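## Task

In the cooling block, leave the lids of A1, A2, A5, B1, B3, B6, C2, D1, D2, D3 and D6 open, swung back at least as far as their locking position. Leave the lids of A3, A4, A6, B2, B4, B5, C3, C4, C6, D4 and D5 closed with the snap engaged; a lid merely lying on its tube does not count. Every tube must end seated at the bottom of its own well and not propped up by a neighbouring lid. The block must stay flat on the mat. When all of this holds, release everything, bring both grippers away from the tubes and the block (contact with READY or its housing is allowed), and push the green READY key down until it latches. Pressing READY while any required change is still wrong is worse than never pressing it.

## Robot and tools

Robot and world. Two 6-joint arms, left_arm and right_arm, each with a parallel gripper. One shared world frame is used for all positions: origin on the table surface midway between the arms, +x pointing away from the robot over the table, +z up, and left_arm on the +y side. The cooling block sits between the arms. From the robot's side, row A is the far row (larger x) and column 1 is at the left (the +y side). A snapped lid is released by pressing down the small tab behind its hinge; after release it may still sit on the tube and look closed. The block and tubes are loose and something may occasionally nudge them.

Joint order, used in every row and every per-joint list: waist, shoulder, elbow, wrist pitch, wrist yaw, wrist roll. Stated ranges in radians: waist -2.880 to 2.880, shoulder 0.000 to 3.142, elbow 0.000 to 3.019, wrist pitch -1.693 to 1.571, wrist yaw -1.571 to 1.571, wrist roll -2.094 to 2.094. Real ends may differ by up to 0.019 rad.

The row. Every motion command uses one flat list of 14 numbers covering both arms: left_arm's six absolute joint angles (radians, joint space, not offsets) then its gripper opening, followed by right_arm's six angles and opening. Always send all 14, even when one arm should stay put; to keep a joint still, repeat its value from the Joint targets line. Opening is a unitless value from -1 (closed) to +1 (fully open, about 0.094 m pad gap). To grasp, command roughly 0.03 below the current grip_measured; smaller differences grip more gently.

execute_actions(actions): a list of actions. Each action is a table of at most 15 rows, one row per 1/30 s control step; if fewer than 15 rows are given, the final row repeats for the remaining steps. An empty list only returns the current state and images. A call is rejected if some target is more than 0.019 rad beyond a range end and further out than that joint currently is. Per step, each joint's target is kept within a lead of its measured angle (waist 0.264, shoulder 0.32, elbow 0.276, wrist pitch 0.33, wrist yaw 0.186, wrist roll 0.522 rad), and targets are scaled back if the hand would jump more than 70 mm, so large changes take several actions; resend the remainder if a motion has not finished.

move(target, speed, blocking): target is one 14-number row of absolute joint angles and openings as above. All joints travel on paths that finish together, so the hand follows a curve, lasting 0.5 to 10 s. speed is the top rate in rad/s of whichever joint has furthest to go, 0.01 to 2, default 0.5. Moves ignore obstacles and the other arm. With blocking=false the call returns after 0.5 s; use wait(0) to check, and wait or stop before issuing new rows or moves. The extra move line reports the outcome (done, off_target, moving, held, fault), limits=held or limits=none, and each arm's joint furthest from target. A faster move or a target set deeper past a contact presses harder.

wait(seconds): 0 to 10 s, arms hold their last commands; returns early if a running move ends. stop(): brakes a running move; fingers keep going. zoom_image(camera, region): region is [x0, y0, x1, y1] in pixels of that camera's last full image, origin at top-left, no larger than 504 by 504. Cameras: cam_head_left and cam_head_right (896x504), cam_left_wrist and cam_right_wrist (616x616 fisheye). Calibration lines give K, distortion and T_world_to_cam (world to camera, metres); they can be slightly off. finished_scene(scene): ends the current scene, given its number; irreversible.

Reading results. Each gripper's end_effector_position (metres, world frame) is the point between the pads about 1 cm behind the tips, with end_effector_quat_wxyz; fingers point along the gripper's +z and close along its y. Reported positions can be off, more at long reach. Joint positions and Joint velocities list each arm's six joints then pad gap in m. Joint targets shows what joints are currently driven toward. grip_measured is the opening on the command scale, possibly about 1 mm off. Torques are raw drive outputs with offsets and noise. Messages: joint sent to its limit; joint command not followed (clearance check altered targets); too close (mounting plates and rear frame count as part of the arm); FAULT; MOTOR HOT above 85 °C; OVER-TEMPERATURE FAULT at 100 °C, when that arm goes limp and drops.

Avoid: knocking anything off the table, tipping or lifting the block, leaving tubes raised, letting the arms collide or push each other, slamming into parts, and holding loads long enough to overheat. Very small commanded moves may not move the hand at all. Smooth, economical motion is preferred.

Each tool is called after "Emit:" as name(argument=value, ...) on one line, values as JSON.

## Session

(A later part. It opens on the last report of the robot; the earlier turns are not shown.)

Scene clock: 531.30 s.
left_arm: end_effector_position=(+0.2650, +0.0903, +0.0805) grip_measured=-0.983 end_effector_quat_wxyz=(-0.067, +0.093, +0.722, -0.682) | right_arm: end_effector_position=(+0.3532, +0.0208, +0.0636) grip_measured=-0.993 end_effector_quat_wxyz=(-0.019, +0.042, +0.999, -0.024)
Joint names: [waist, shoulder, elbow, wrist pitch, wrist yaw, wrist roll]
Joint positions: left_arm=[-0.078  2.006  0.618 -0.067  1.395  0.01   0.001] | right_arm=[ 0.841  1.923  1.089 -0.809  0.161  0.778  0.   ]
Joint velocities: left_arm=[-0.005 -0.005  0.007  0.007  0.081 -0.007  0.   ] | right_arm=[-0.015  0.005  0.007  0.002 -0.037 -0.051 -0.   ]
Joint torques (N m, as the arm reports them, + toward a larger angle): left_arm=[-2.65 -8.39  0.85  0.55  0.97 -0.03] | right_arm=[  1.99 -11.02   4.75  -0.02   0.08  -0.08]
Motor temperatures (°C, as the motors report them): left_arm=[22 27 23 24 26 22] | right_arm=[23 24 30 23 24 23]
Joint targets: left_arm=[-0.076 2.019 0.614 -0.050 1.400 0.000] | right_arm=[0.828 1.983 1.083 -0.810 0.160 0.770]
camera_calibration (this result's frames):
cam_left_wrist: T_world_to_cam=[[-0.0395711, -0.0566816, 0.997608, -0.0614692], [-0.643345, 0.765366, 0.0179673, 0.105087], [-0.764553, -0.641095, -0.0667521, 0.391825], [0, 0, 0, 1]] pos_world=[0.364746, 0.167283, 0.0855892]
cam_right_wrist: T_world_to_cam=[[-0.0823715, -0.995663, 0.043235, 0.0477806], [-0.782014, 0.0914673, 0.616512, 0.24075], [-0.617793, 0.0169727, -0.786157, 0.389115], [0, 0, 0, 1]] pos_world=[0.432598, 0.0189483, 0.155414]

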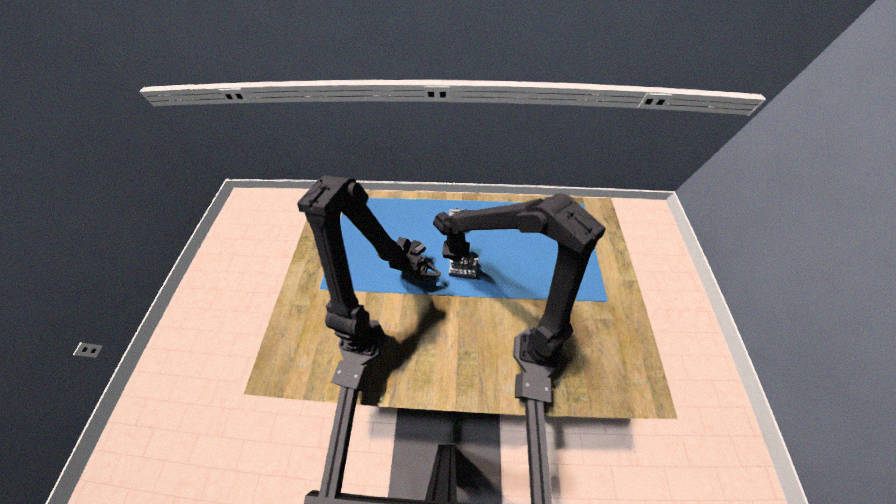

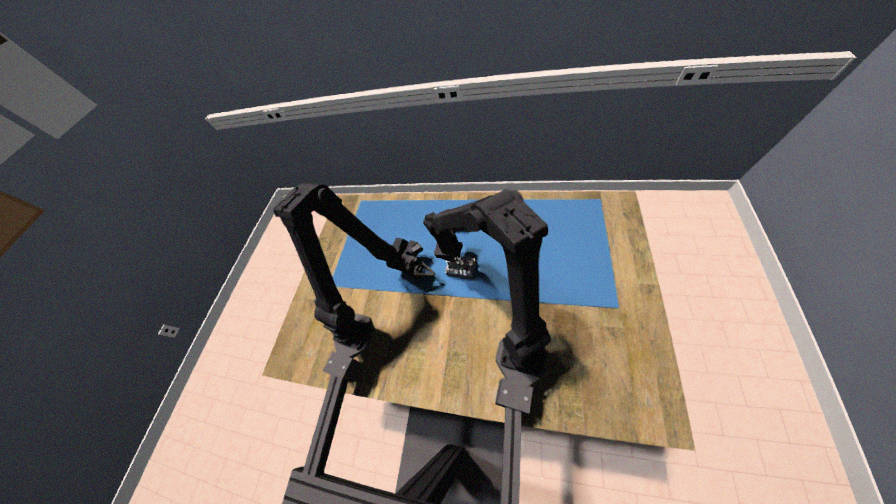

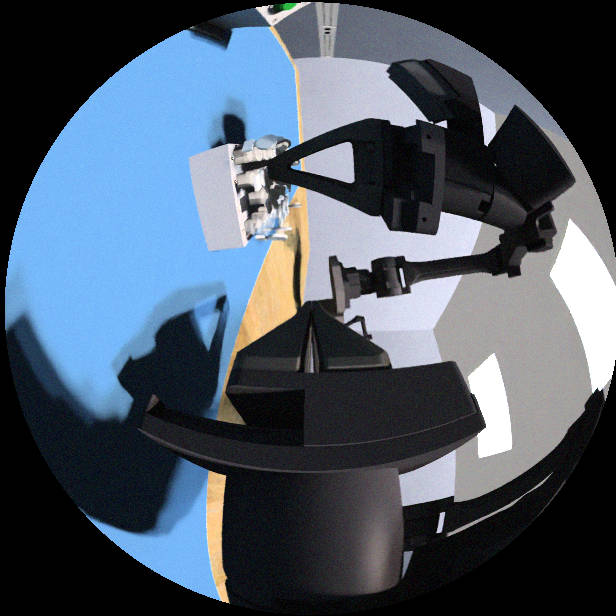

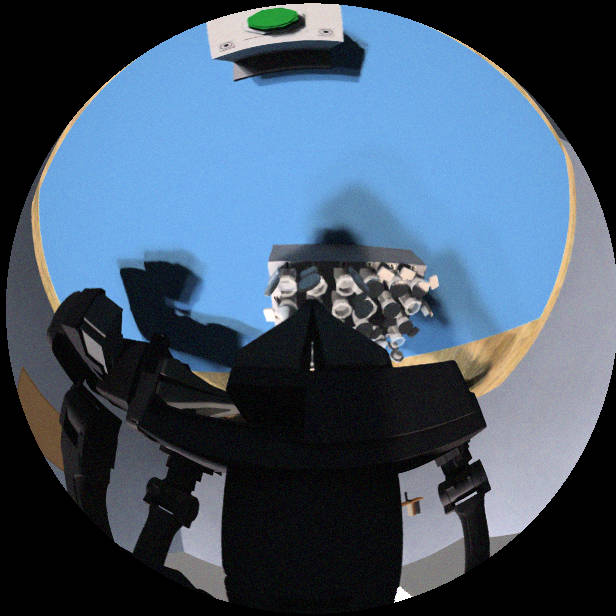

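Emit:
execute_actions(actions=[[[-0.076,2.019,0.614,-0.05,1.4,0,-1,0.828,1.95,1.083,-0.81,0.16,0.77,-1],[-0.076,2.019,0.614,-0.05,1.4,0,-1,0.828,1.925,1.083,-0.815,0.16,0.77,-1],[-0.076,2.019,0.614,-0.05,1.4,0,-1,0.828,1.916,1.083,-0.82,0.16,0.77,-1],[-0.076,2.019,0.614,-0.05,1.4,0,-1,0.828,1.91,1.083,-0.825,0.16,0.77,-1],[-0.076,2.019,0.614,-0.05,1.4,0,-1,0.828,1.904,1.083,-0.828,0.16,0.77,-1],[-0.076,2.019,0.614,-0.05,1.4,0,-1,0.828,1.898,1.083,-0.83,0.16,0.77,-1],[-0.076,2.019,0.614,-0.05,1.4,0,-1,0.828,1.892,1.083,-0.83,0.16,0.77,-1],[-0.076,2.019,0.614,-0.05,1.4,0,-1,0.828,1.886,1.083,-0.83,0.16,0.77,-1],[-0.076,2.019,0.614,-0.05,1.4,0,-1,0.828,1.88,1.083,-0.83,0.16,0.77,-1],[-0.076,2.019,0.614,-0.05,1.4,0,-1,0.828,1.874,1.083,-0.83,0.16,0.77,-1],[-0.076,2.019,0.614,-0.05,1.4,0,-1,0.828,1.87,1.083,-0.82,0.16,0.77,-1],[-0.076,2.019,0.614,-0.05,1.4,0,-1,0.826,1.866,1.081,-0.81,0.163,0.765,-1],[-0.076,2.019,0.614,-0.05,1.4,0,-1,0.823,1.863,1.079,-0.80,0.166,0.76,-1],[-0.076,2.019,0.614,-0.05,1.4,0,-1,0.82,1.86,1.077,-0.794,0.169,0.757,-1],[-0.076,2.019,0.614,-0.05,1.4,0,-1,0.816,1.858,1.075,-0.79,0.172,0.754,-1]],[[-0.076,2.019,0.614,-0.05,1.4,0,-1,0.811,1.856,1.073,-0.786,0.176,0.75,-1],[-0.076,2.019,0.614,-0.05,1.4,0,-1,0.806,1.854,1.07,-0.782,0.18,0.746,-1],[-0.076,2.019,0.614,-0.05,1.4,0,-1,0.801,1.852,1.067,-0.778,0.185,0.742,-1],[-0.076,2.019,0.614,-0.05,1.4,0,-1,0.796,1.85,1.064,-0.774,0.19,0.738,-1],[-0.076,2.019,0.614,-0.05,1.4,0,-1,0.791,1.848,1.061,-0.77,0.195,0.734,-1],[-0.076,2.019,0.614,-0.05,1.4,0,-1,0.786,1.846,1.058,-0.766,0.20,0.73,-1],[-0.076,2.019,0.614,-0.05,1.4,0,-1,0.781,1.844,1.055,-0.762,0.205,0.726,-1],[-0.076,2.019,0.614,-0.05,1.4,0,-1,0.776,1.842,1.052,-0.758,0.21,0.722,-1],[-0.076,2.019,0.614,-0.05,1.4,0,-1,0.771,1.84,1.049,-0.754,0.215,0.718,-1],[-0.076,2.019,0.614,-0.05,1.4,0,-1,0.766,1.839,1.046,-0.75,0.22,0.714,-1],[-0.076,2.019,0.614,-0.05,1.4,0,-1,0.761,1.838,1.043,-0.746,0.224,0.71,-1],[-0.076,2.019,0.614,-0.05,1.4,0,-1,0.757,1.838,1.041,-0.742,0.227,0.705,-1],[-0.076,2.019,0.614,-0.05,1.4,0,-1,0.754,1.838,1.04,-0.739,0.229,0.70,-1],[-0.076,2.019,0.614,-0.05,1.4,0,-1,0.753,1.838,1.04,-0.738,0.229,0.70,-1]],[[-0.076,2.019,0.614,-0.05,1.4,0,-1,0.753,1.838,1.04,-0.738,0.229,0.70,-1],[-0.076,2.019,0.614,-0.05,1.4,0,-1,0.753,1.845,1.04,-0.738,0.229,0.70,-1],[-0.076,2.019,0.614,-0.05,1.4,0,-1,0.753,1.852,1.04,-0.738,0.229,0.70,-1],[-0.076,2.019,0.614,-0.05,1.4,0,-1,0.753,1.858,1.04,-0.738,0.229,0.70,-1],[-0.076,2.019,0.614,-0.05,1.4,0,-1,0.753,1.863,1.04,-0.738,0.229,0.70,-1],[-0.076,2.019,0.614,-0.05,1.4,0,-1,0.753,1.868,1.04,-0.738,0.229,0.70,-1],[-0.076,2.019,0.614,-0.05,1.4,0,-1,0.753,1.872,1.04,-0.738,0.229,0.70,-1],[-0.076,2.019,0.614,-0.05,1.4,0,-1,0.753,1.876,1.04,-0.738,0.229,0.70,-1]]])

Emit:
zoom_image(camera="cam_right_wrist", region=[220, 240, 400, 370])

Emit:
zoom_image(camera="cam_left_wrist", region=[220, 100, 340, 230])

Scene clock: 563.50 s.
left_arm: end_effector_position=(+0.2650, +0.0903, +0.0805) grip_measured=-0.983 end_effector_quat_wxyz=(-0.067, +0.093, +0.722, -0.682) | right_arm: end_effector_position=(+0.3844, -0.0184, +0.0759) grip_measured=-0.993 end_effector_quat_wxyz=(+0.025, +0.054, +0.998, -0.028)
Joint names: [waist, shoulder, elbow, wrist pitch, wrist yaw, wrist roll]
Joint positions: left_arm=[-0.078  2.006  0.618 -0.067  1.395  0.01   0.001] | right_arm=[ 0.761  1.859  1.05  -0.755  0.227  0.71   0.   ]
Joint velocities: left_arm=[-0.005 -0.005 -0.022 -0.002 -0.095 -0.037  0.   ] | right_arm=[-0.024  0.005  0.002 -0.002 -0.051  0.066 -0.   ]
Joint torques (N m, as the arm reports them, + toward a larger angle): left_arm=[-2.48 -8.58  0.88  0.58  0.96 -0.02] | right_arm=[  1.9  -13.89   4.4    0.89   0.33  -0.16]
Motor temperatures (°C, as the motors report them): left_arm=[22 27 23 24 26 22] | right_arm=[23 24 29 23 24 23]
Joint targets: left_arm=[-0.076 2.019 0.614 -0.050 1.400 -0.000] | right_arm=[0.753 1.876 1.040 -0.738 0.229 0.700]
camera_calibration (this result's frames):
cam_left_wrist: T_world_to_cam=[[-0.0395711, -0.0566816, 0.997608, -0.0614692], [-0.643345, 0.765366, 0.0179673, 0.105087], [-0.764553, -0.641095, -0.0667521, 0.391825], [0, 0, 0, 1]] pos_world=[0.364746, 0.167283, 0.0855892]
cam_right_wrist: T_world_to_cam=[[-0.106804, -0.993135, 0.0477046, 0.0199302], [-0.830872, 0.115501, 0.544345, 0.285873], [-0.546118, 0.0185016, -0.837504, 0.395174], [0, 0, 0, 1]] pos_world=[0.455464, -0.0205365, 0.174395]

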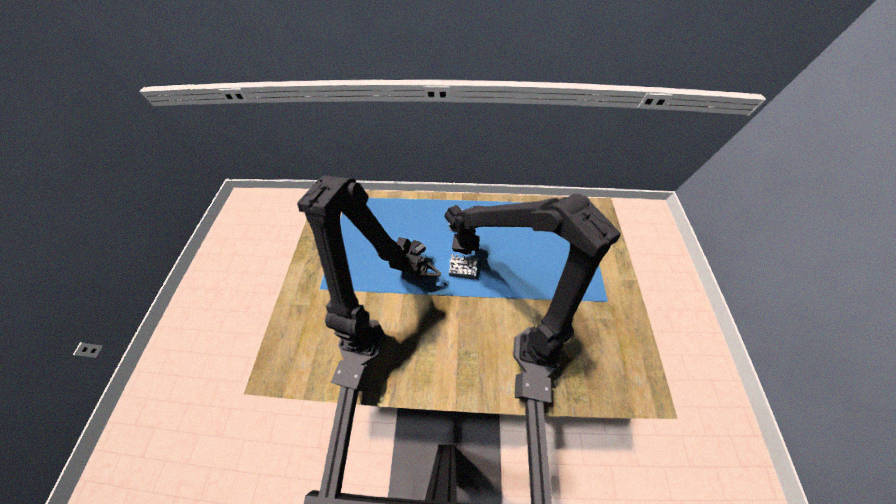

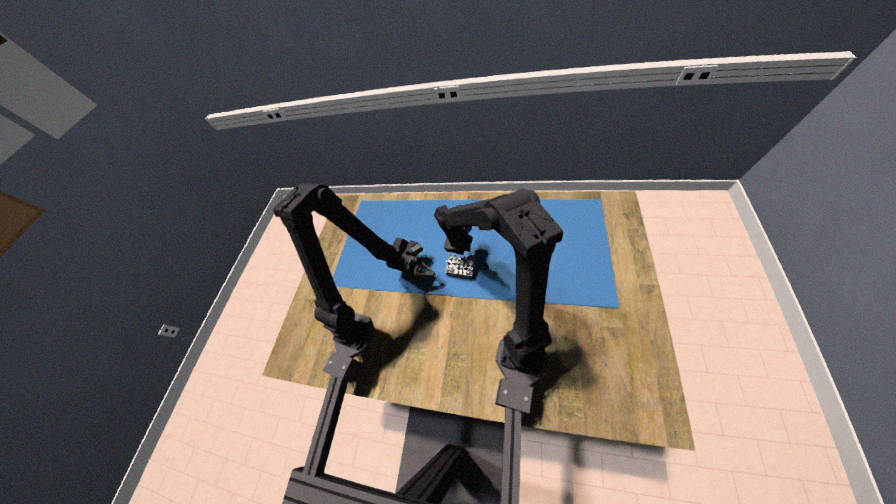

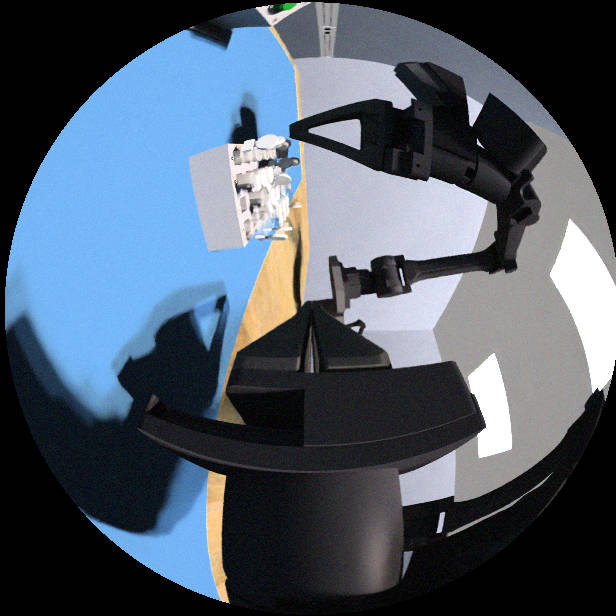

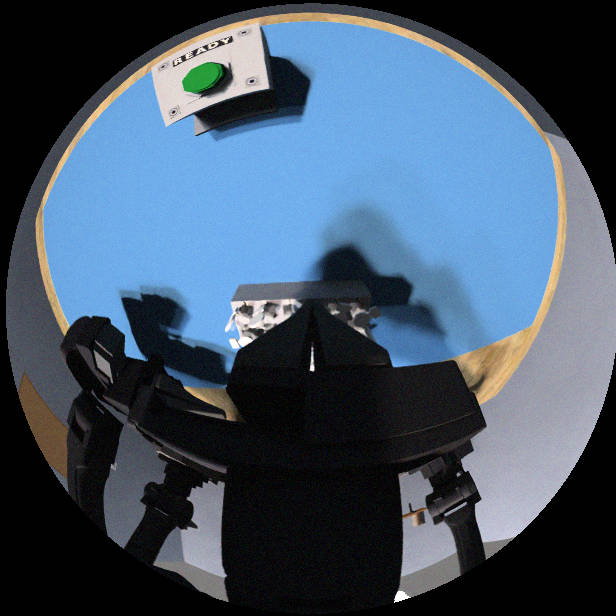

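Region (220, 240, 400, 370) of cam_right_wrist's 616x616 image, scaled by 2.800, with more detail than that image has.

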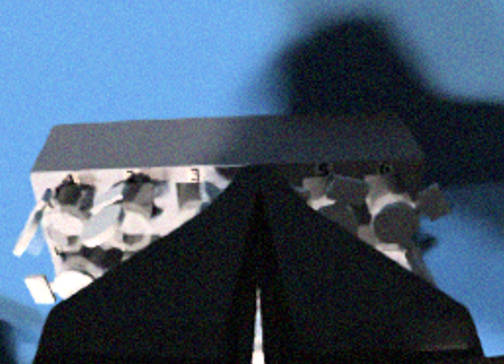

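Region (220, 100, 340, 230) of cam_left_wrist's 616x616 image, scaled by 3.877, with more detail than that image has; it fills the left 465 columns of this view, and the rest is white.

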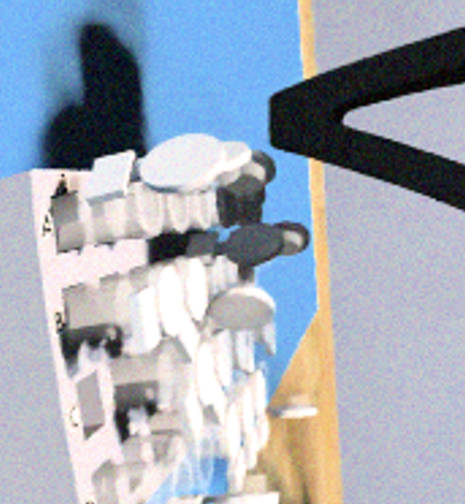

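Emit:
execute_actions(actions=[[[-0.076,2.019,0.614,-0.05,1.4,0,-1,0.757,1.88,1.043,-0.745,0.227,0.70,-1],[-0.076,2.019,0.614,-0.05,1.4,0,-1,0.76,1.884,1.043,-0.75,0.225,0.70,-1],[-0.076,2.019,0.614,-0.05,1.4,0,-1,0.763,1.887,1.043,-0.755,0.223,0.70,-1],[-0.076,2.019,0.614,-0.05,1.4,0,-1,0.763,1.889,1.043,-0.755,0.22,0.70,-1],[-0.076,2.019,0.614,-0.05,1.4,0,-1,0.763,1.889,1.043,-0.755,0.217,0.70,-1],[-0.076,2.019,0.614,-0.05,1.4,0,-1,0.763,1.889,1.043,-0.755,0.213,0.70,-1],[-0.076,2.019,0.614,-0.05,1.4,0,-1,0.763,1.889,1.043,-0.755,0.209,0.70,-1],[-0.076,2.019,0.614,-0.05,1.4,0,-1,0.763,1.889,1.043,-0.755,0.205,0.70,-1],[-0.076,2.019,0.614,-0.05,1.4,0,-1,0.763,1.889,1.043,-0.755,0.20,0.70,-1],[-0.076,2.019,0.614,-0.05,1.4,0,-1,0.763,1.889,1.043,-0.755,0.195,0.70,-1],[-0.076,2.019,0.614,-0.05,1.4,0,-1,0.763,1.889,1.043,-0.755,0.19,0.70,-1],[-0.076,2.019,0.614,-0.05,1.4,0,-1,0.763,1.889,1.043,-0.755,0.185,0.70,-1],[-0.076,2.019,0.614,-0.05,1.4,0,-1,0.763,1.889,1.043,-0.755,0.18,0.70,-1],[-0.076,2.019,0.614,-0.05,1.4,0,-1,0.763,1.889,1.043,-0.755,0.175,0.70,-1],[-0.076,2.019,0.614,-0.05,1.4,0,-1,0.763,1.889,1.043,-0.755,0.17,0.70,-1]],[[-0.076,2.019,0.614,-0.05,1.4,0,-1,0.763,1.889,1.043,-0.755,0.164,0.70,-1],[-0.076,2.019,0.614,-0.05,1.4,0,-1,0.763,1.889,1.043,-0.755,0.158,0.70,-1],[-0.076,2.019,0.614,-0.05,1.4,0,-1,0.763,1.889,1.043,-0.755,0.152,0.70,-1],[-0.076,2.019,0.614,-0.05,1.4,0,-1,0.763,1.889,1.043,-0.755,0.146,0.70,-1],[-0.076,2.019,0.614,-0.05,1.4,0,-1,0.763,1.889,1.043,-0.755,0.14,0.70,-1],[-0.076,2.019,0.614,-0.05,1.4,0,-1,0.763,1.889,1.043,-0.755,0.134,0.70,-1],[-0.076,2.019,0.614,-0.05,1.4,0,-1,0.763,1.889,1.043,-0.755,0.128,0.70,-1],[-0.076,2.019,0.614,-0.05,1.4,0,-1,0.763,1.889,1.043,-0.755,0.122,0.70,-1],[-0.076,2.019,0.614,-0.05,1.4,0,-1,0.763,1.889,1.043,-0.755,0.116,0.70,-1],[-0.076,2.019,0.614,-0.05,1.4,0,-1,0.763,1.889,1.043,-0.755,0.11,0.70,-1],[-0.076,2.019,0.614,-0.05,1.4,0,-1,0.763,1.889,1.043,-0.755,0.104,0.70,-1],[-0.076,2.019,0.614,-0.05,1.4,0,-1,0.763,1.889,1.043,-0.755,0.098,0.70,-1],[-0.076,2.019,0.614,-0.05,1.4,0,-1,0.763,1.889,1.043,-0.755,0.093,0.70,-1],[-0.076,2.019,0.614,-0.05,1.4,0,-1,0.763,1.889,1.043,-0.755,0.089,0.70,-1]]])

Emit:
zoom_image(camera="cam_right_wrist", region=[220, 240, 400, 370])

Emit:
zoom_image(camera="cam_left_wrist", region=[220, 100, 340, 230])

Scene clock: 580.67 s.
left_arm: end_effector_position=(+0.2650, +0.0903, +0.0805) grip_measured=-0.983 end_effector_quat_wxyz=(-0.067, +0.093, +0.722, -0.682) | right_arm: end_effector_position=(+0.3690, -0.0003, +0.0698) grip_measured=-0.993 end_effector_quat_wxyz=(-0.021, +0.052, +0.998, +0.020)
Joint names: [waist, shoulder, elbow, wrist pitch, wrist yaw, wrist roll]
Joint positions: left_arm=[-0.078  2.006  0.618 -0.067  1.395  0.01   0.001] | right_arm=[ 0.761  1.873  1.05  -0.755  0.094  0.708  0.   ]
Joint velocities: left_arm=[-0.005  0.005 -0.002 -0.002 -0.022 -0.051  0.   ] | right_arm=[ 0.005 -0.005  0.012 -0.012  0.022 -0.095 -0.001]
Joint torques (N m, as the arm reports them, + toward a larger angle): left_arm=[-2.56 -8.49  0.85  0.55  0.97 -0.04] | right_arm=[  2.39 -13.48   4.68   0.12   0.    -0.11]
Motor temperatures (°C, as the motors report them): left_arm=[22 27 23 24 26 22] | right_arm=[23 24 29 23 24 23]
Joint targets: left_arm=[-0.076 2.019 0.614 -0.050 1.400 -0.000] | right_arm=[0.763 1.889 1.043 -0.755 0.089 0.700]
camera_calibration (this result's frames):
cam_left_wrist: T_world_to_cam=[[-0.0395711, -0.0566816, 0.997608, -0.0614692], [-0.643345, 0.765366, 0.0179673, 0.105087], [-0.764553, -0.641095, -0.0667521, 0.391825], [0, 0, 0, 1]] pos_world=[0.364746, 0.167283, 0.0855892]
cam_right_wrist: T_world_to_cam=[[-0.10327, -0.993679, -0.0440126, 0.0416183], [-0.780746, 0.0535666, 0.622549, 0.250316], [-0.616256, 0.0986536, -0.781342, 0.403257], [0, 0, 0, 1]] pos_world=[0.44824, -0.011836, 0.161079]

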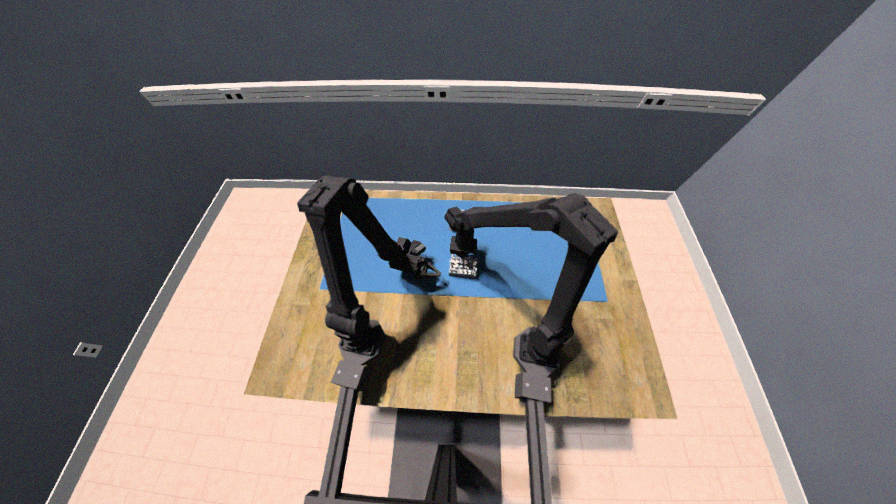

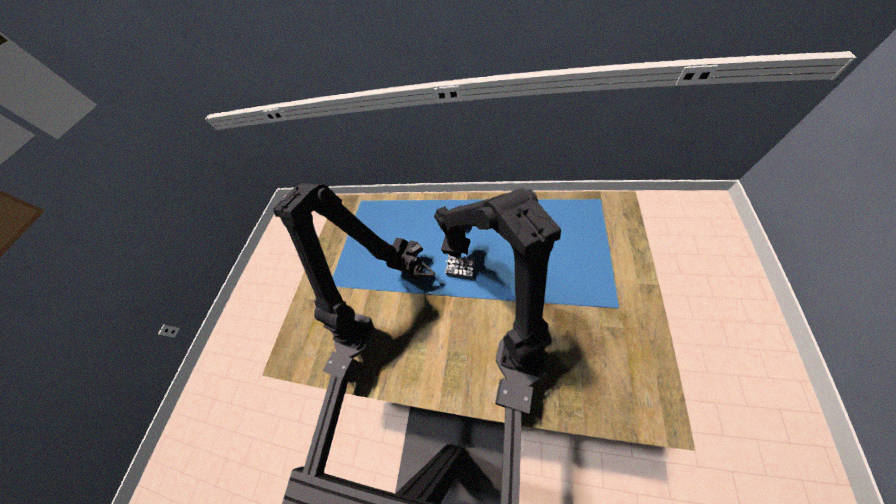

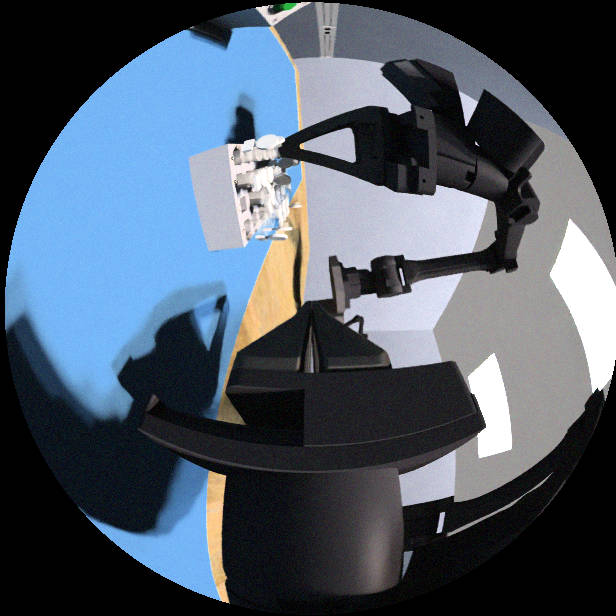

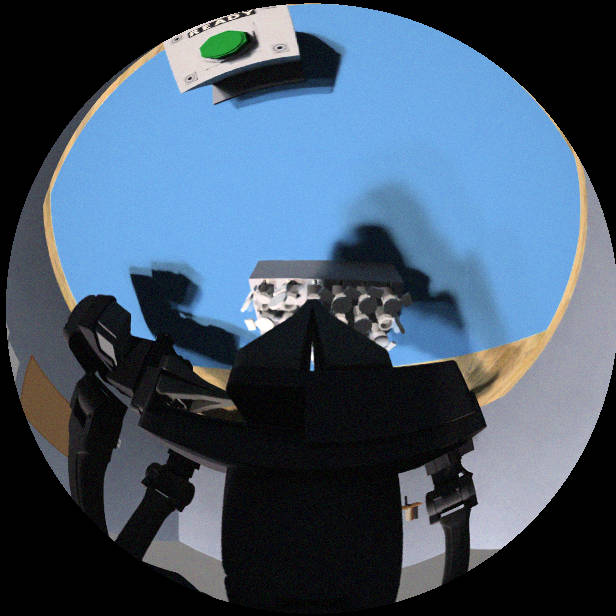

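Region (220, 240, 400, 370) of cam_right_wrist's 616x616 image, scaled by 2.800, with more detail than that image has.

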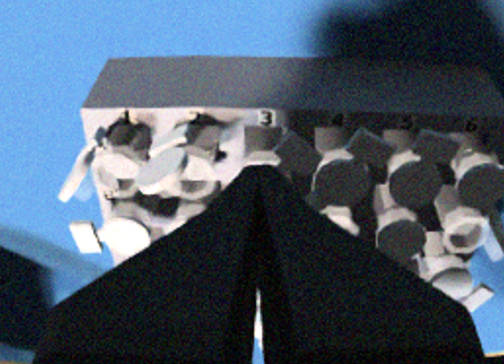

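Region (220, 100, 340, 230) of cam_left_wrist's 616x616 image, scaled by 3.877, with more detail than that image has; it fills the left 465 columns of this view, and the rest is white.

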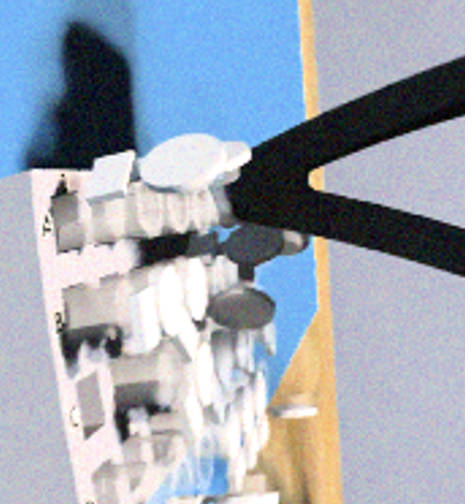

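Emit:
execute_actions(actions=[[[-0.076,2.019,0.614,-0.05,1.4,0,-1,0.763,1.891,1.043,-0.755,0.085,0.70,-1],[-0.076,2.019,0.614,-0.05,1.4,0,-1,0.763,1.893,1.043,-0.755,0.08,0.70,-1],[-0.076,2.019,0.614,-0.05,1.4,0,-1,0.763,1.896,1.043,-0.755,0.076,0.70,-1],[-0.076,2.019,0.614,-0.05,1.4,0,-1,0.763,1.899,1.043,-0.755,0.074,0.70,-1],[-0.076,2.019,0.614,-0.05,1.4,0,-1,0.763,1.902,1.043,-0.755,0.074,0.70,-1],[-0.076,2.019,0.614,-0.05,1.4,0,-1,0.763,1.906,1.043,-0.755,0.074,0.70,-1],[-0.076,2.019,0.614,-0.05,1.4,0,-1,0.763,1.911,1.043,-0.755,0.074,0.70,-1],[-0.076,2.019,0.614,-0.05,1.4,0,-1,0.763,1.917,1.043,-0.755,0.074,0.70,-1],[-0.076,2.019,0.614,-0.05,1.4,0,-1,0.763,1.924,1.043,-0.755,0.074,0.70,-1],[-0.076,2.019,0.614,-0.05,1.4,0,-1,0.763,1.931,1.043,-0.755,0.074,0.70,-1],[-0.076,2.019,0.614,-0.05,1.4,0,-1,0.763,1.938,1.043,-0.755,0.074,0.70,-1],[-0.076,2.019,0.614,-0.05,1.4,0,-1,0.763,1.945,1.043,-0.755,0.074,0.70,-1],[-0.076,2.019,0.614,-0.05,1.4,0,-1,0.763,1.95,1.043,-0.755,0.074,0.70,-1]]])

Emit:
wait(seconds=0.2)

Scene clock: 586.77 s.
left_arm: end_effector_position=(+0.2650, +0.0903, +0.0805) grip_measured=-0.983 end_effector_quat_wxyz=(-0.067, +0.093, +0.722, -0.682) | right_arm: end_effector_position=(+0.3646, +0.0015, +0.0641) grip_measured=-0.993 end_effector_quat_wxyz=(-0.032, +0.051, +0.998, +0.023)
Joint names: [waist, shoulder, elbow, wrist pitch, wrist yaw, wrist roll]
Joint positions: left_arm=[-0.078  2.006  0.618 -0.067  1.395  0.01   0.001] | right_arm=[ 0.761  1.886  1.05  -0.755  0.077  0.708  0.   ]
Joint velocities: left_arm=[-0.005  0.005  0.007 -0.012 -0.022 -0.037  0.   ] | right_arm=[-0.015  0.005 -0.002 -0.002 -0.037 -0.022 -0.   ]
Joint torques (N m, as the arm reports them, + toward a larger angle): left_arm=[-2.67 -8.42  0.85  0.49  0.99 -0.03] | right_arm=[  3.   -11.16   4.39   0.2   -0.01  -0.14]
Motor temperatures (°C, as the motors report them): left_arm=[22 27 23 24 26 22] | right_arm=[23 24 29 23 24 23]
Joint targets: left_arm=[-0.076 2.019 0.614 -0.050 1.400 0.000] | right_arm=[0.763 1.950 1.043 -0.755 0.074 0.700]
camera_calibration (this result's frames):
cam_left_wrist: T_world_to_cam=[[-0.0395711, -0.0566816, 0.997608, -0.0614692], [-0.643345, 0.765366, 0.0179673, 0.105087], [-0.764553, -0.641095, -0.0667521, 0.391825], [0, 0, 0, 1]] pos_world=[0.364746, 0.167283, 0.0855892]
cam_right_wrist: T_world_to_cam=[[-0.102454, -0.993554, -0.0485215, 0.0426575], [-0.767483, 0.0479221, 0.639275, 0.244477], [-0.632829, 0.102736, -0.767446, 0.401107], [0, 0, 0, 1]] pos_world=[0.445835, -0.0105414, 0.15361]

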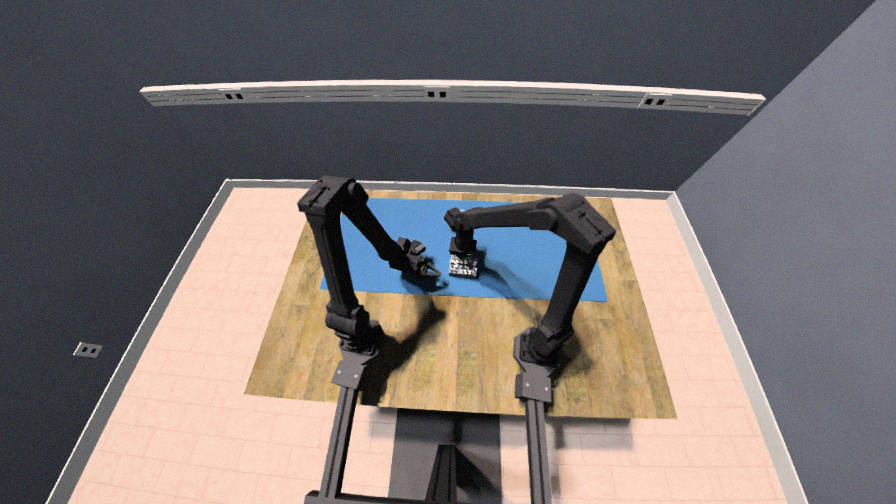

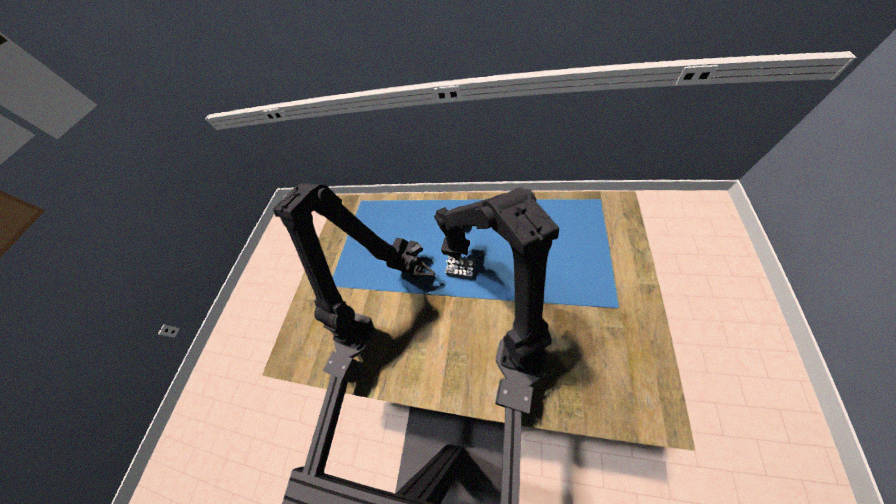

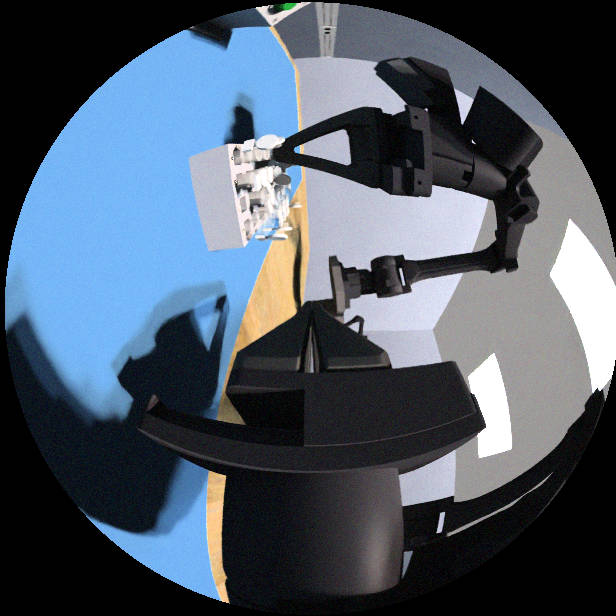

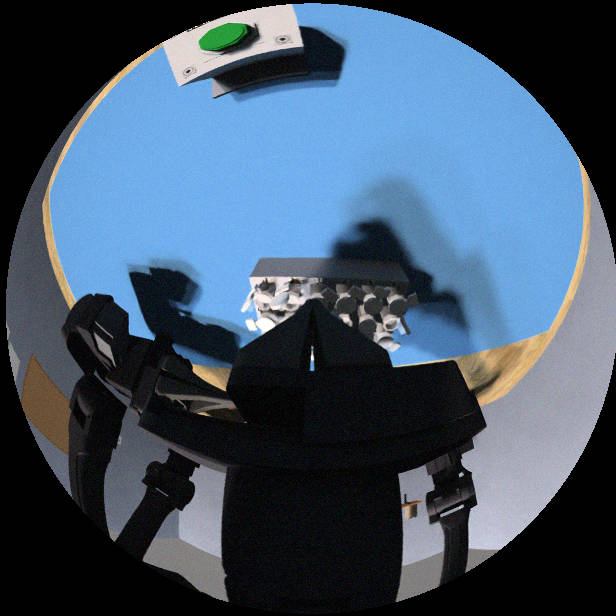

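Scene clock: 586.97 s.
left_arm: end_effector_position=(+0.2650, +0.0903, +0.0805) grip_measured=-0.983 end_effector_quat_wxyz=(-0.067, +0.093, +0.722, -0.682) | right_arm: end_effector_position=(+0.3646, +0.0015, +0.0641) grip_measured=-0.993 end_effector_quat_wxyz=(-0.032, +0.051, +0.998, +0.023)
Joint names: [waist, shoulder, elbow, wrist pitch, wrist yaw, wrist roll]
Joint positions: left_arm=[-0.078  2.006  0.618 -0.067  1.395  0.01   0.001] | right_arm=[ 0.761  1.886  1.05  -0.755  0.077  0.708  0.   ]
Joint velocities: left_arm=[ 0.005 -0.005  0.017  0.002 -0.051 -0.037 -0.   ] | right_arm=[-0.005  0.015 -0.002 -0.007 -0.066  0.007 -0.   ]
Joint torques (N m, as the arm reports them, + toward a larger angle): left_arm=[-2.87 -8.21  0.85  0.5   0.97 -0.03] | right_arm=[ 3.14 -9.63  4.43  0.16 -0.03 -0.17]
Motor temperatures (°C, as the motors report them): left_arm=[22 27 23 24 26 22] | right_arm=[23 24 29 23 24 23]
Joint targets: left_arm=[-0.076 2.019 0.614 -0.050 1.400 0.000] | right_arm=[0.763 1.950 1.043 -0.755 0.074 0.700]
wait: 0.20 s; at rest by 0.17 s
camera_calibration (this result's frames):
cam_left_wrist: T_world_to_cam=[[-0.0395711, -0.0566816, 0.997608, -0.0614692], [-0.643345, 0.765366, 0.0179673, 0.105087], [-0.764553, -0.641095, -0.0667521, 0.391825], [0, 0, 0, 1]] pos_world=[0.364746, 0.167283, 0.0855892]
cam_right_wrist: T_world_to_cam=[[-0.102454, -0.993554, -0.0485215, 0.0426575], [-0.767483, 0.0479221, 0.639275, 0.244477], [-0.632829, 0.102736, -0.767446, 0.401107], [0, 0, 0, 1]] pos_world=[0.445835, -0.0105414, 0.15361]

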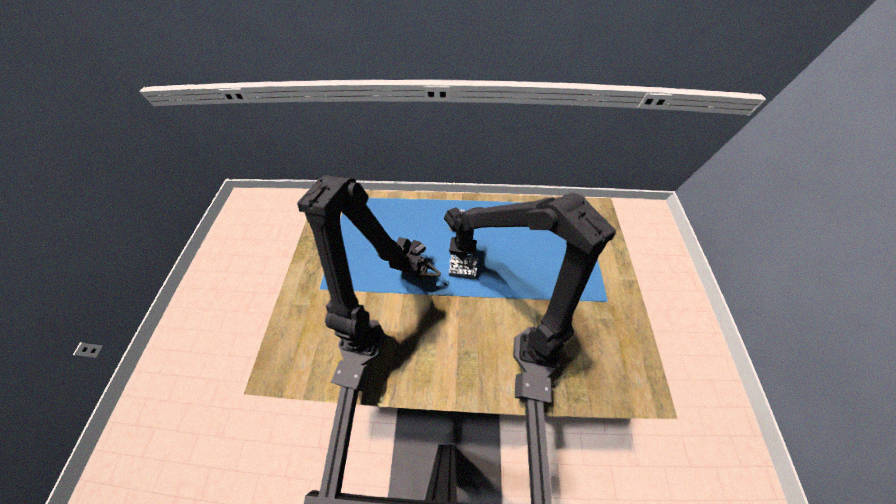

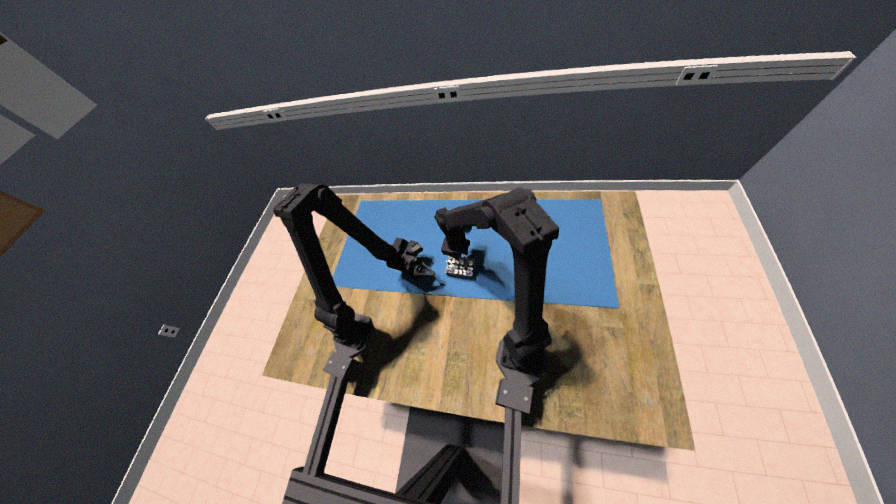

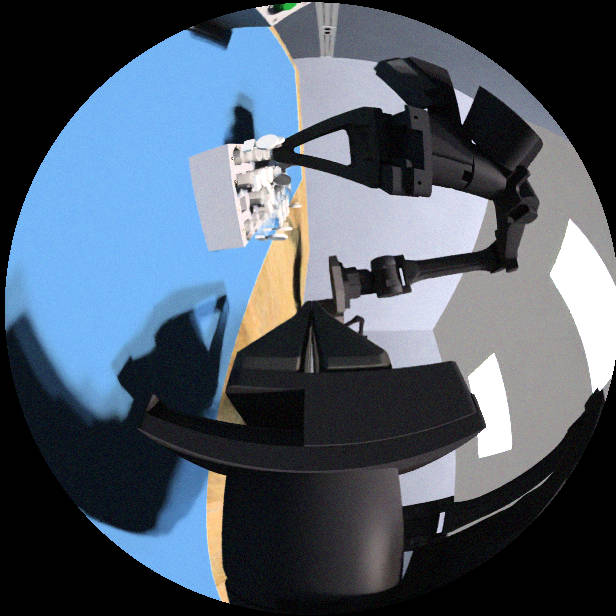

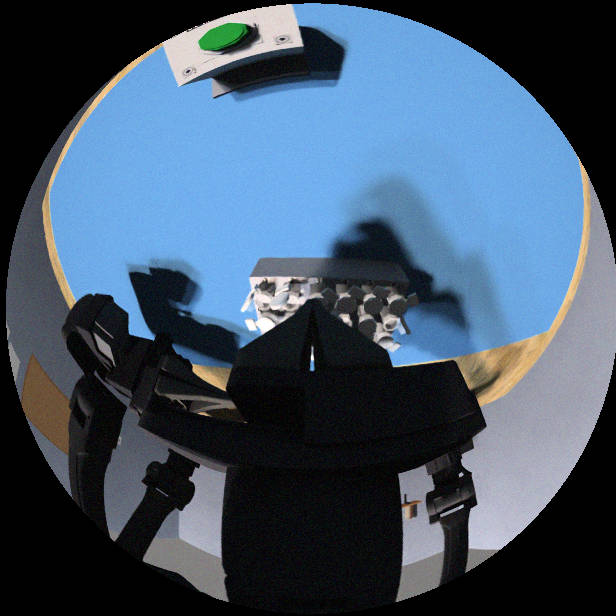

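Emit:
execute_actions(actions=[[[-0.076,2.019,0.614,-0.05,1.4,0,-1,0.763,1.92,1.043,-0.755,0.077,0.70,-1],[-0.076,2.019,0.614,-0.05,1.4,0,-1,0.763,1.89,1.043,-0.755,0.077,0.71,-1],[-0.076,2.019,0.614,-0.05,1.4,0,-1,0.765,1.88,1.043,-0.755,0.08,0.72,-1],[-0.076,2.019,0.614,-0.05,1.4,0,-1,0.766,1.875,1.043,-0.755,0.08,0.72,-1],[-0.076,2.019,0.614,-0.05,1.4,0,-1,0.766,1.872,1.043,-0.755,0.08,0.72,-1],[-0.076,2.019,0.614,-0.05,1.4,0,-1,0.769,1.872,1.043,-0.755,0.085,0.725,-1],[-0.076,2.019,0.614,-0.05,1.4,0,-1,0.773,1.872,1.043,-0.755,0.093,0.725,-1],[-0.076,2.019,0.614,-0.05,1.4,0,-1,0.777,1.872,1.043,-0.755,0.102,0.73,-1],[-0.076,2.019,0.614,-0.05,1.4,0,-1,0.781,1.872,1.043,-0.755,0.112,0.73,-1],[-0.076,2.019,0.614,-0.05,1.4,0,-1,0.785,1.872,1.043,-0.755,0.122,0.735,-1],[-0.076,2.019,0.614,-0.05,1.4,0,-1,0.789,1.872,1.043,-0.755,0.132,0.735,-1],[-0.076,2.019,0.614,-0.05,1.4,0,-1,0.793,1.872,1.043,-0.755,0.142,0.74,-1],[-0.076,2.019,0.614,-0.05,1.4,0,-1,0.796,1.88,1.043,-0.755,0.152,0.74,-1],[-0.076,2.019,0.614,-0.05,1.4,0,-1,0.797,1.888,1.043,-0.755,0.158,0.74,-1],[-0.076,2.019,0.614,-0.05,1.4,0,-1,0.797,1.894,1.043,-0.755,0.16,0.74,-1]],[[-0.076,2.019,0.614,-0.05,1.4,0,-1,0.797,1.897,1.043,-0.755,0.16,0.74,-1],[-0.076,2.019,0.614,-0.05,1.4,0,-1,0.797,1.90,1.043,-0.755,0.16,0.74,-1],[-0.076,2.019,0.614,-0.05,1.4,0,-1,0.797,1.903,1.043,-0.755,0.16,0.74,-1],[-0.076,2.019,0.614,-0.05,1.4,0,-1,0.797,1.906,1.043,-0.755,0.16,0.74,-1],[-0.076,2.019,0.614,-0.05,1.4,0,-1,0.797,1.909,1.043,-0.755,0.16,0.74,-1],[-0.076,2.019,0.614,-0.05,1.4,0,-1,0.797,1.912,1.043,-0.755,0.16,0.74,-1],[-0.076,2.019,0.614,-0.05,1.4,0,-1,0.797,1.915,1.043,-0.755,0.16,0.74,-1],[-0.076,2.019,0.614,-0.05,1.4,0,-1,0.797,1.918,1.043,-0.755,0.16,0.74,-1]]])

Scene clock: 607.77 s.
left_arm: end_effector_position=(+0.2650, +0.0903, +0.0805) grip_measured=-0.983 end_effector_quat_wxyz=(-0.067, +0.093, +0.722, -0.682) | right_arm: end_effector_position=(+0.3654, +0.0007, +0.0646) grip_measured=-0.993 end_effector_quat_wxyz=(-0.006, +0.048, +0.999, -0.009)
Joint names: [waist, shoulder, elbow, wrist pitch, wrist yaw, wrist roll]
Joint positions: left_arm=[-0.078  2.006  0.618 -0.067  1.395  0.01   0.001] | right_arm=[ 0.789  1.889  1.05  -0.755  0.157  0.731  0.   ]
Joint velocities: left_arm=[-0.015 -0.015  0.002 -0.017 -0.007 -0.007 -0.001] | right_arm=[ 0.005 -0.015 -0.017 -0.012  0.066 -0.037 -0.001]
Joint torques (N m, as the arm reports them, + toward a larger angle): left_arm=[-2.83 -8.38  0.82  0.48  0.97 -0.04] | right_arm=[  2.36 -11.95   4.95   0.25   0.2    0.03]
Motor temperatures (°C, as the motors report them): left_arm=[22 27 23 24 26 22] | right_arm=[23 24 29 23 24 23]
Joint targets: left_arm=[-0.076 2.019 0.614 -0.050 1.400 0.000] | right_arm=[0.797 1.918 1.043 -0.755 0.160 0.740]
camera_calibration (this result's frames):
cam_left_wrist: T_world_to_cam=[[-0.0395711, -0.0566816, 0.997608, -0.0614692], [-0.643345, 0.765366, 0.0179673, 0.105087], [-0.764553, -0.641095, -0.0667521, 0.391825], [0, 0, 0, 1]] pos_world=[0.364746, 0.167283, 0.0855892]
cam_right_wrist: T_world_to_cam=[[-0.0945529, -0.995449, 0.0118813, 0.0352221], [-0.797813, 0.0829081, 0.597177, 0.258563], [-0.595445, 0.0469858, -0.802021, 0.390644], [0, 0, 0, 1]] pos_world=[0.442222, -0.0047299, 0.158478]

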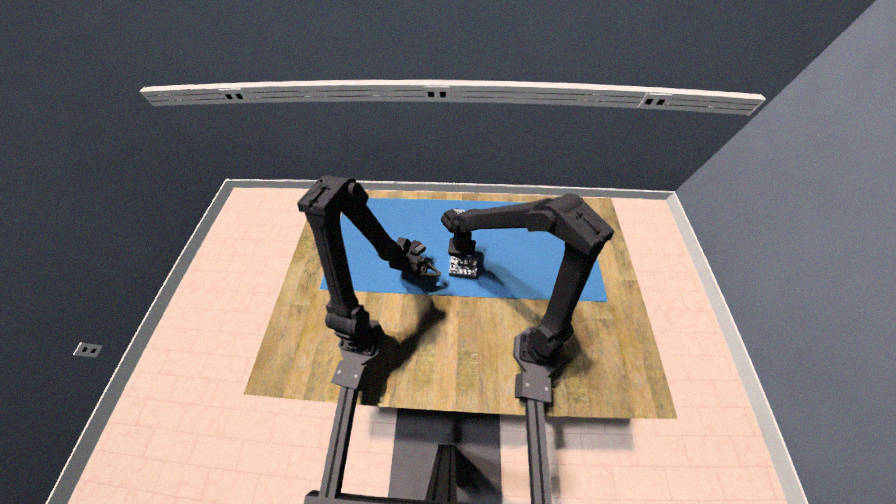

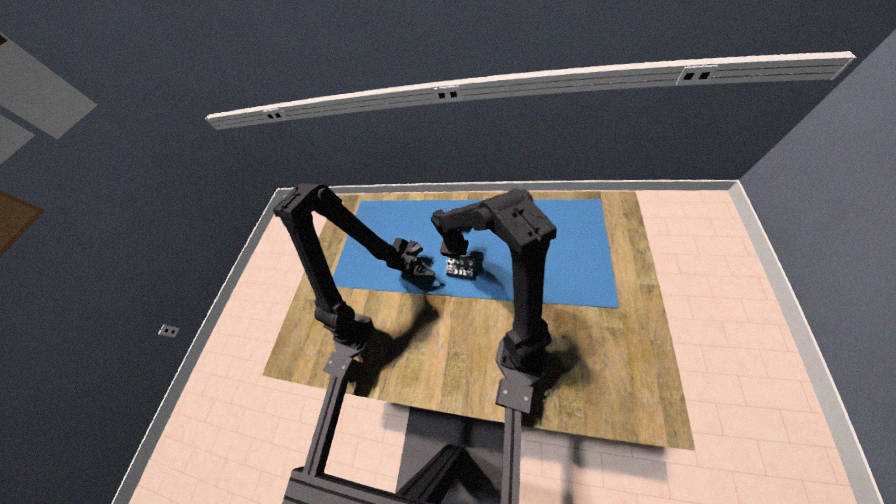

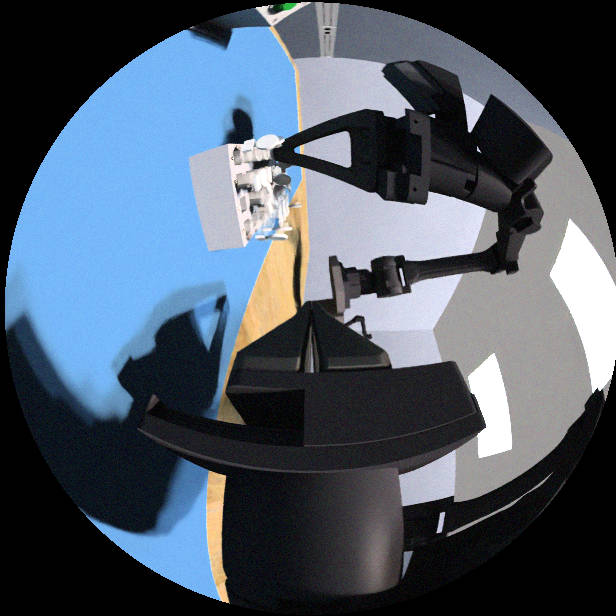

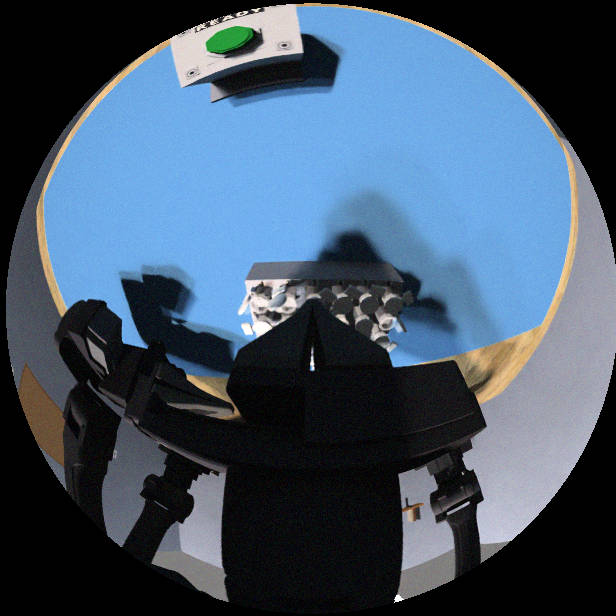

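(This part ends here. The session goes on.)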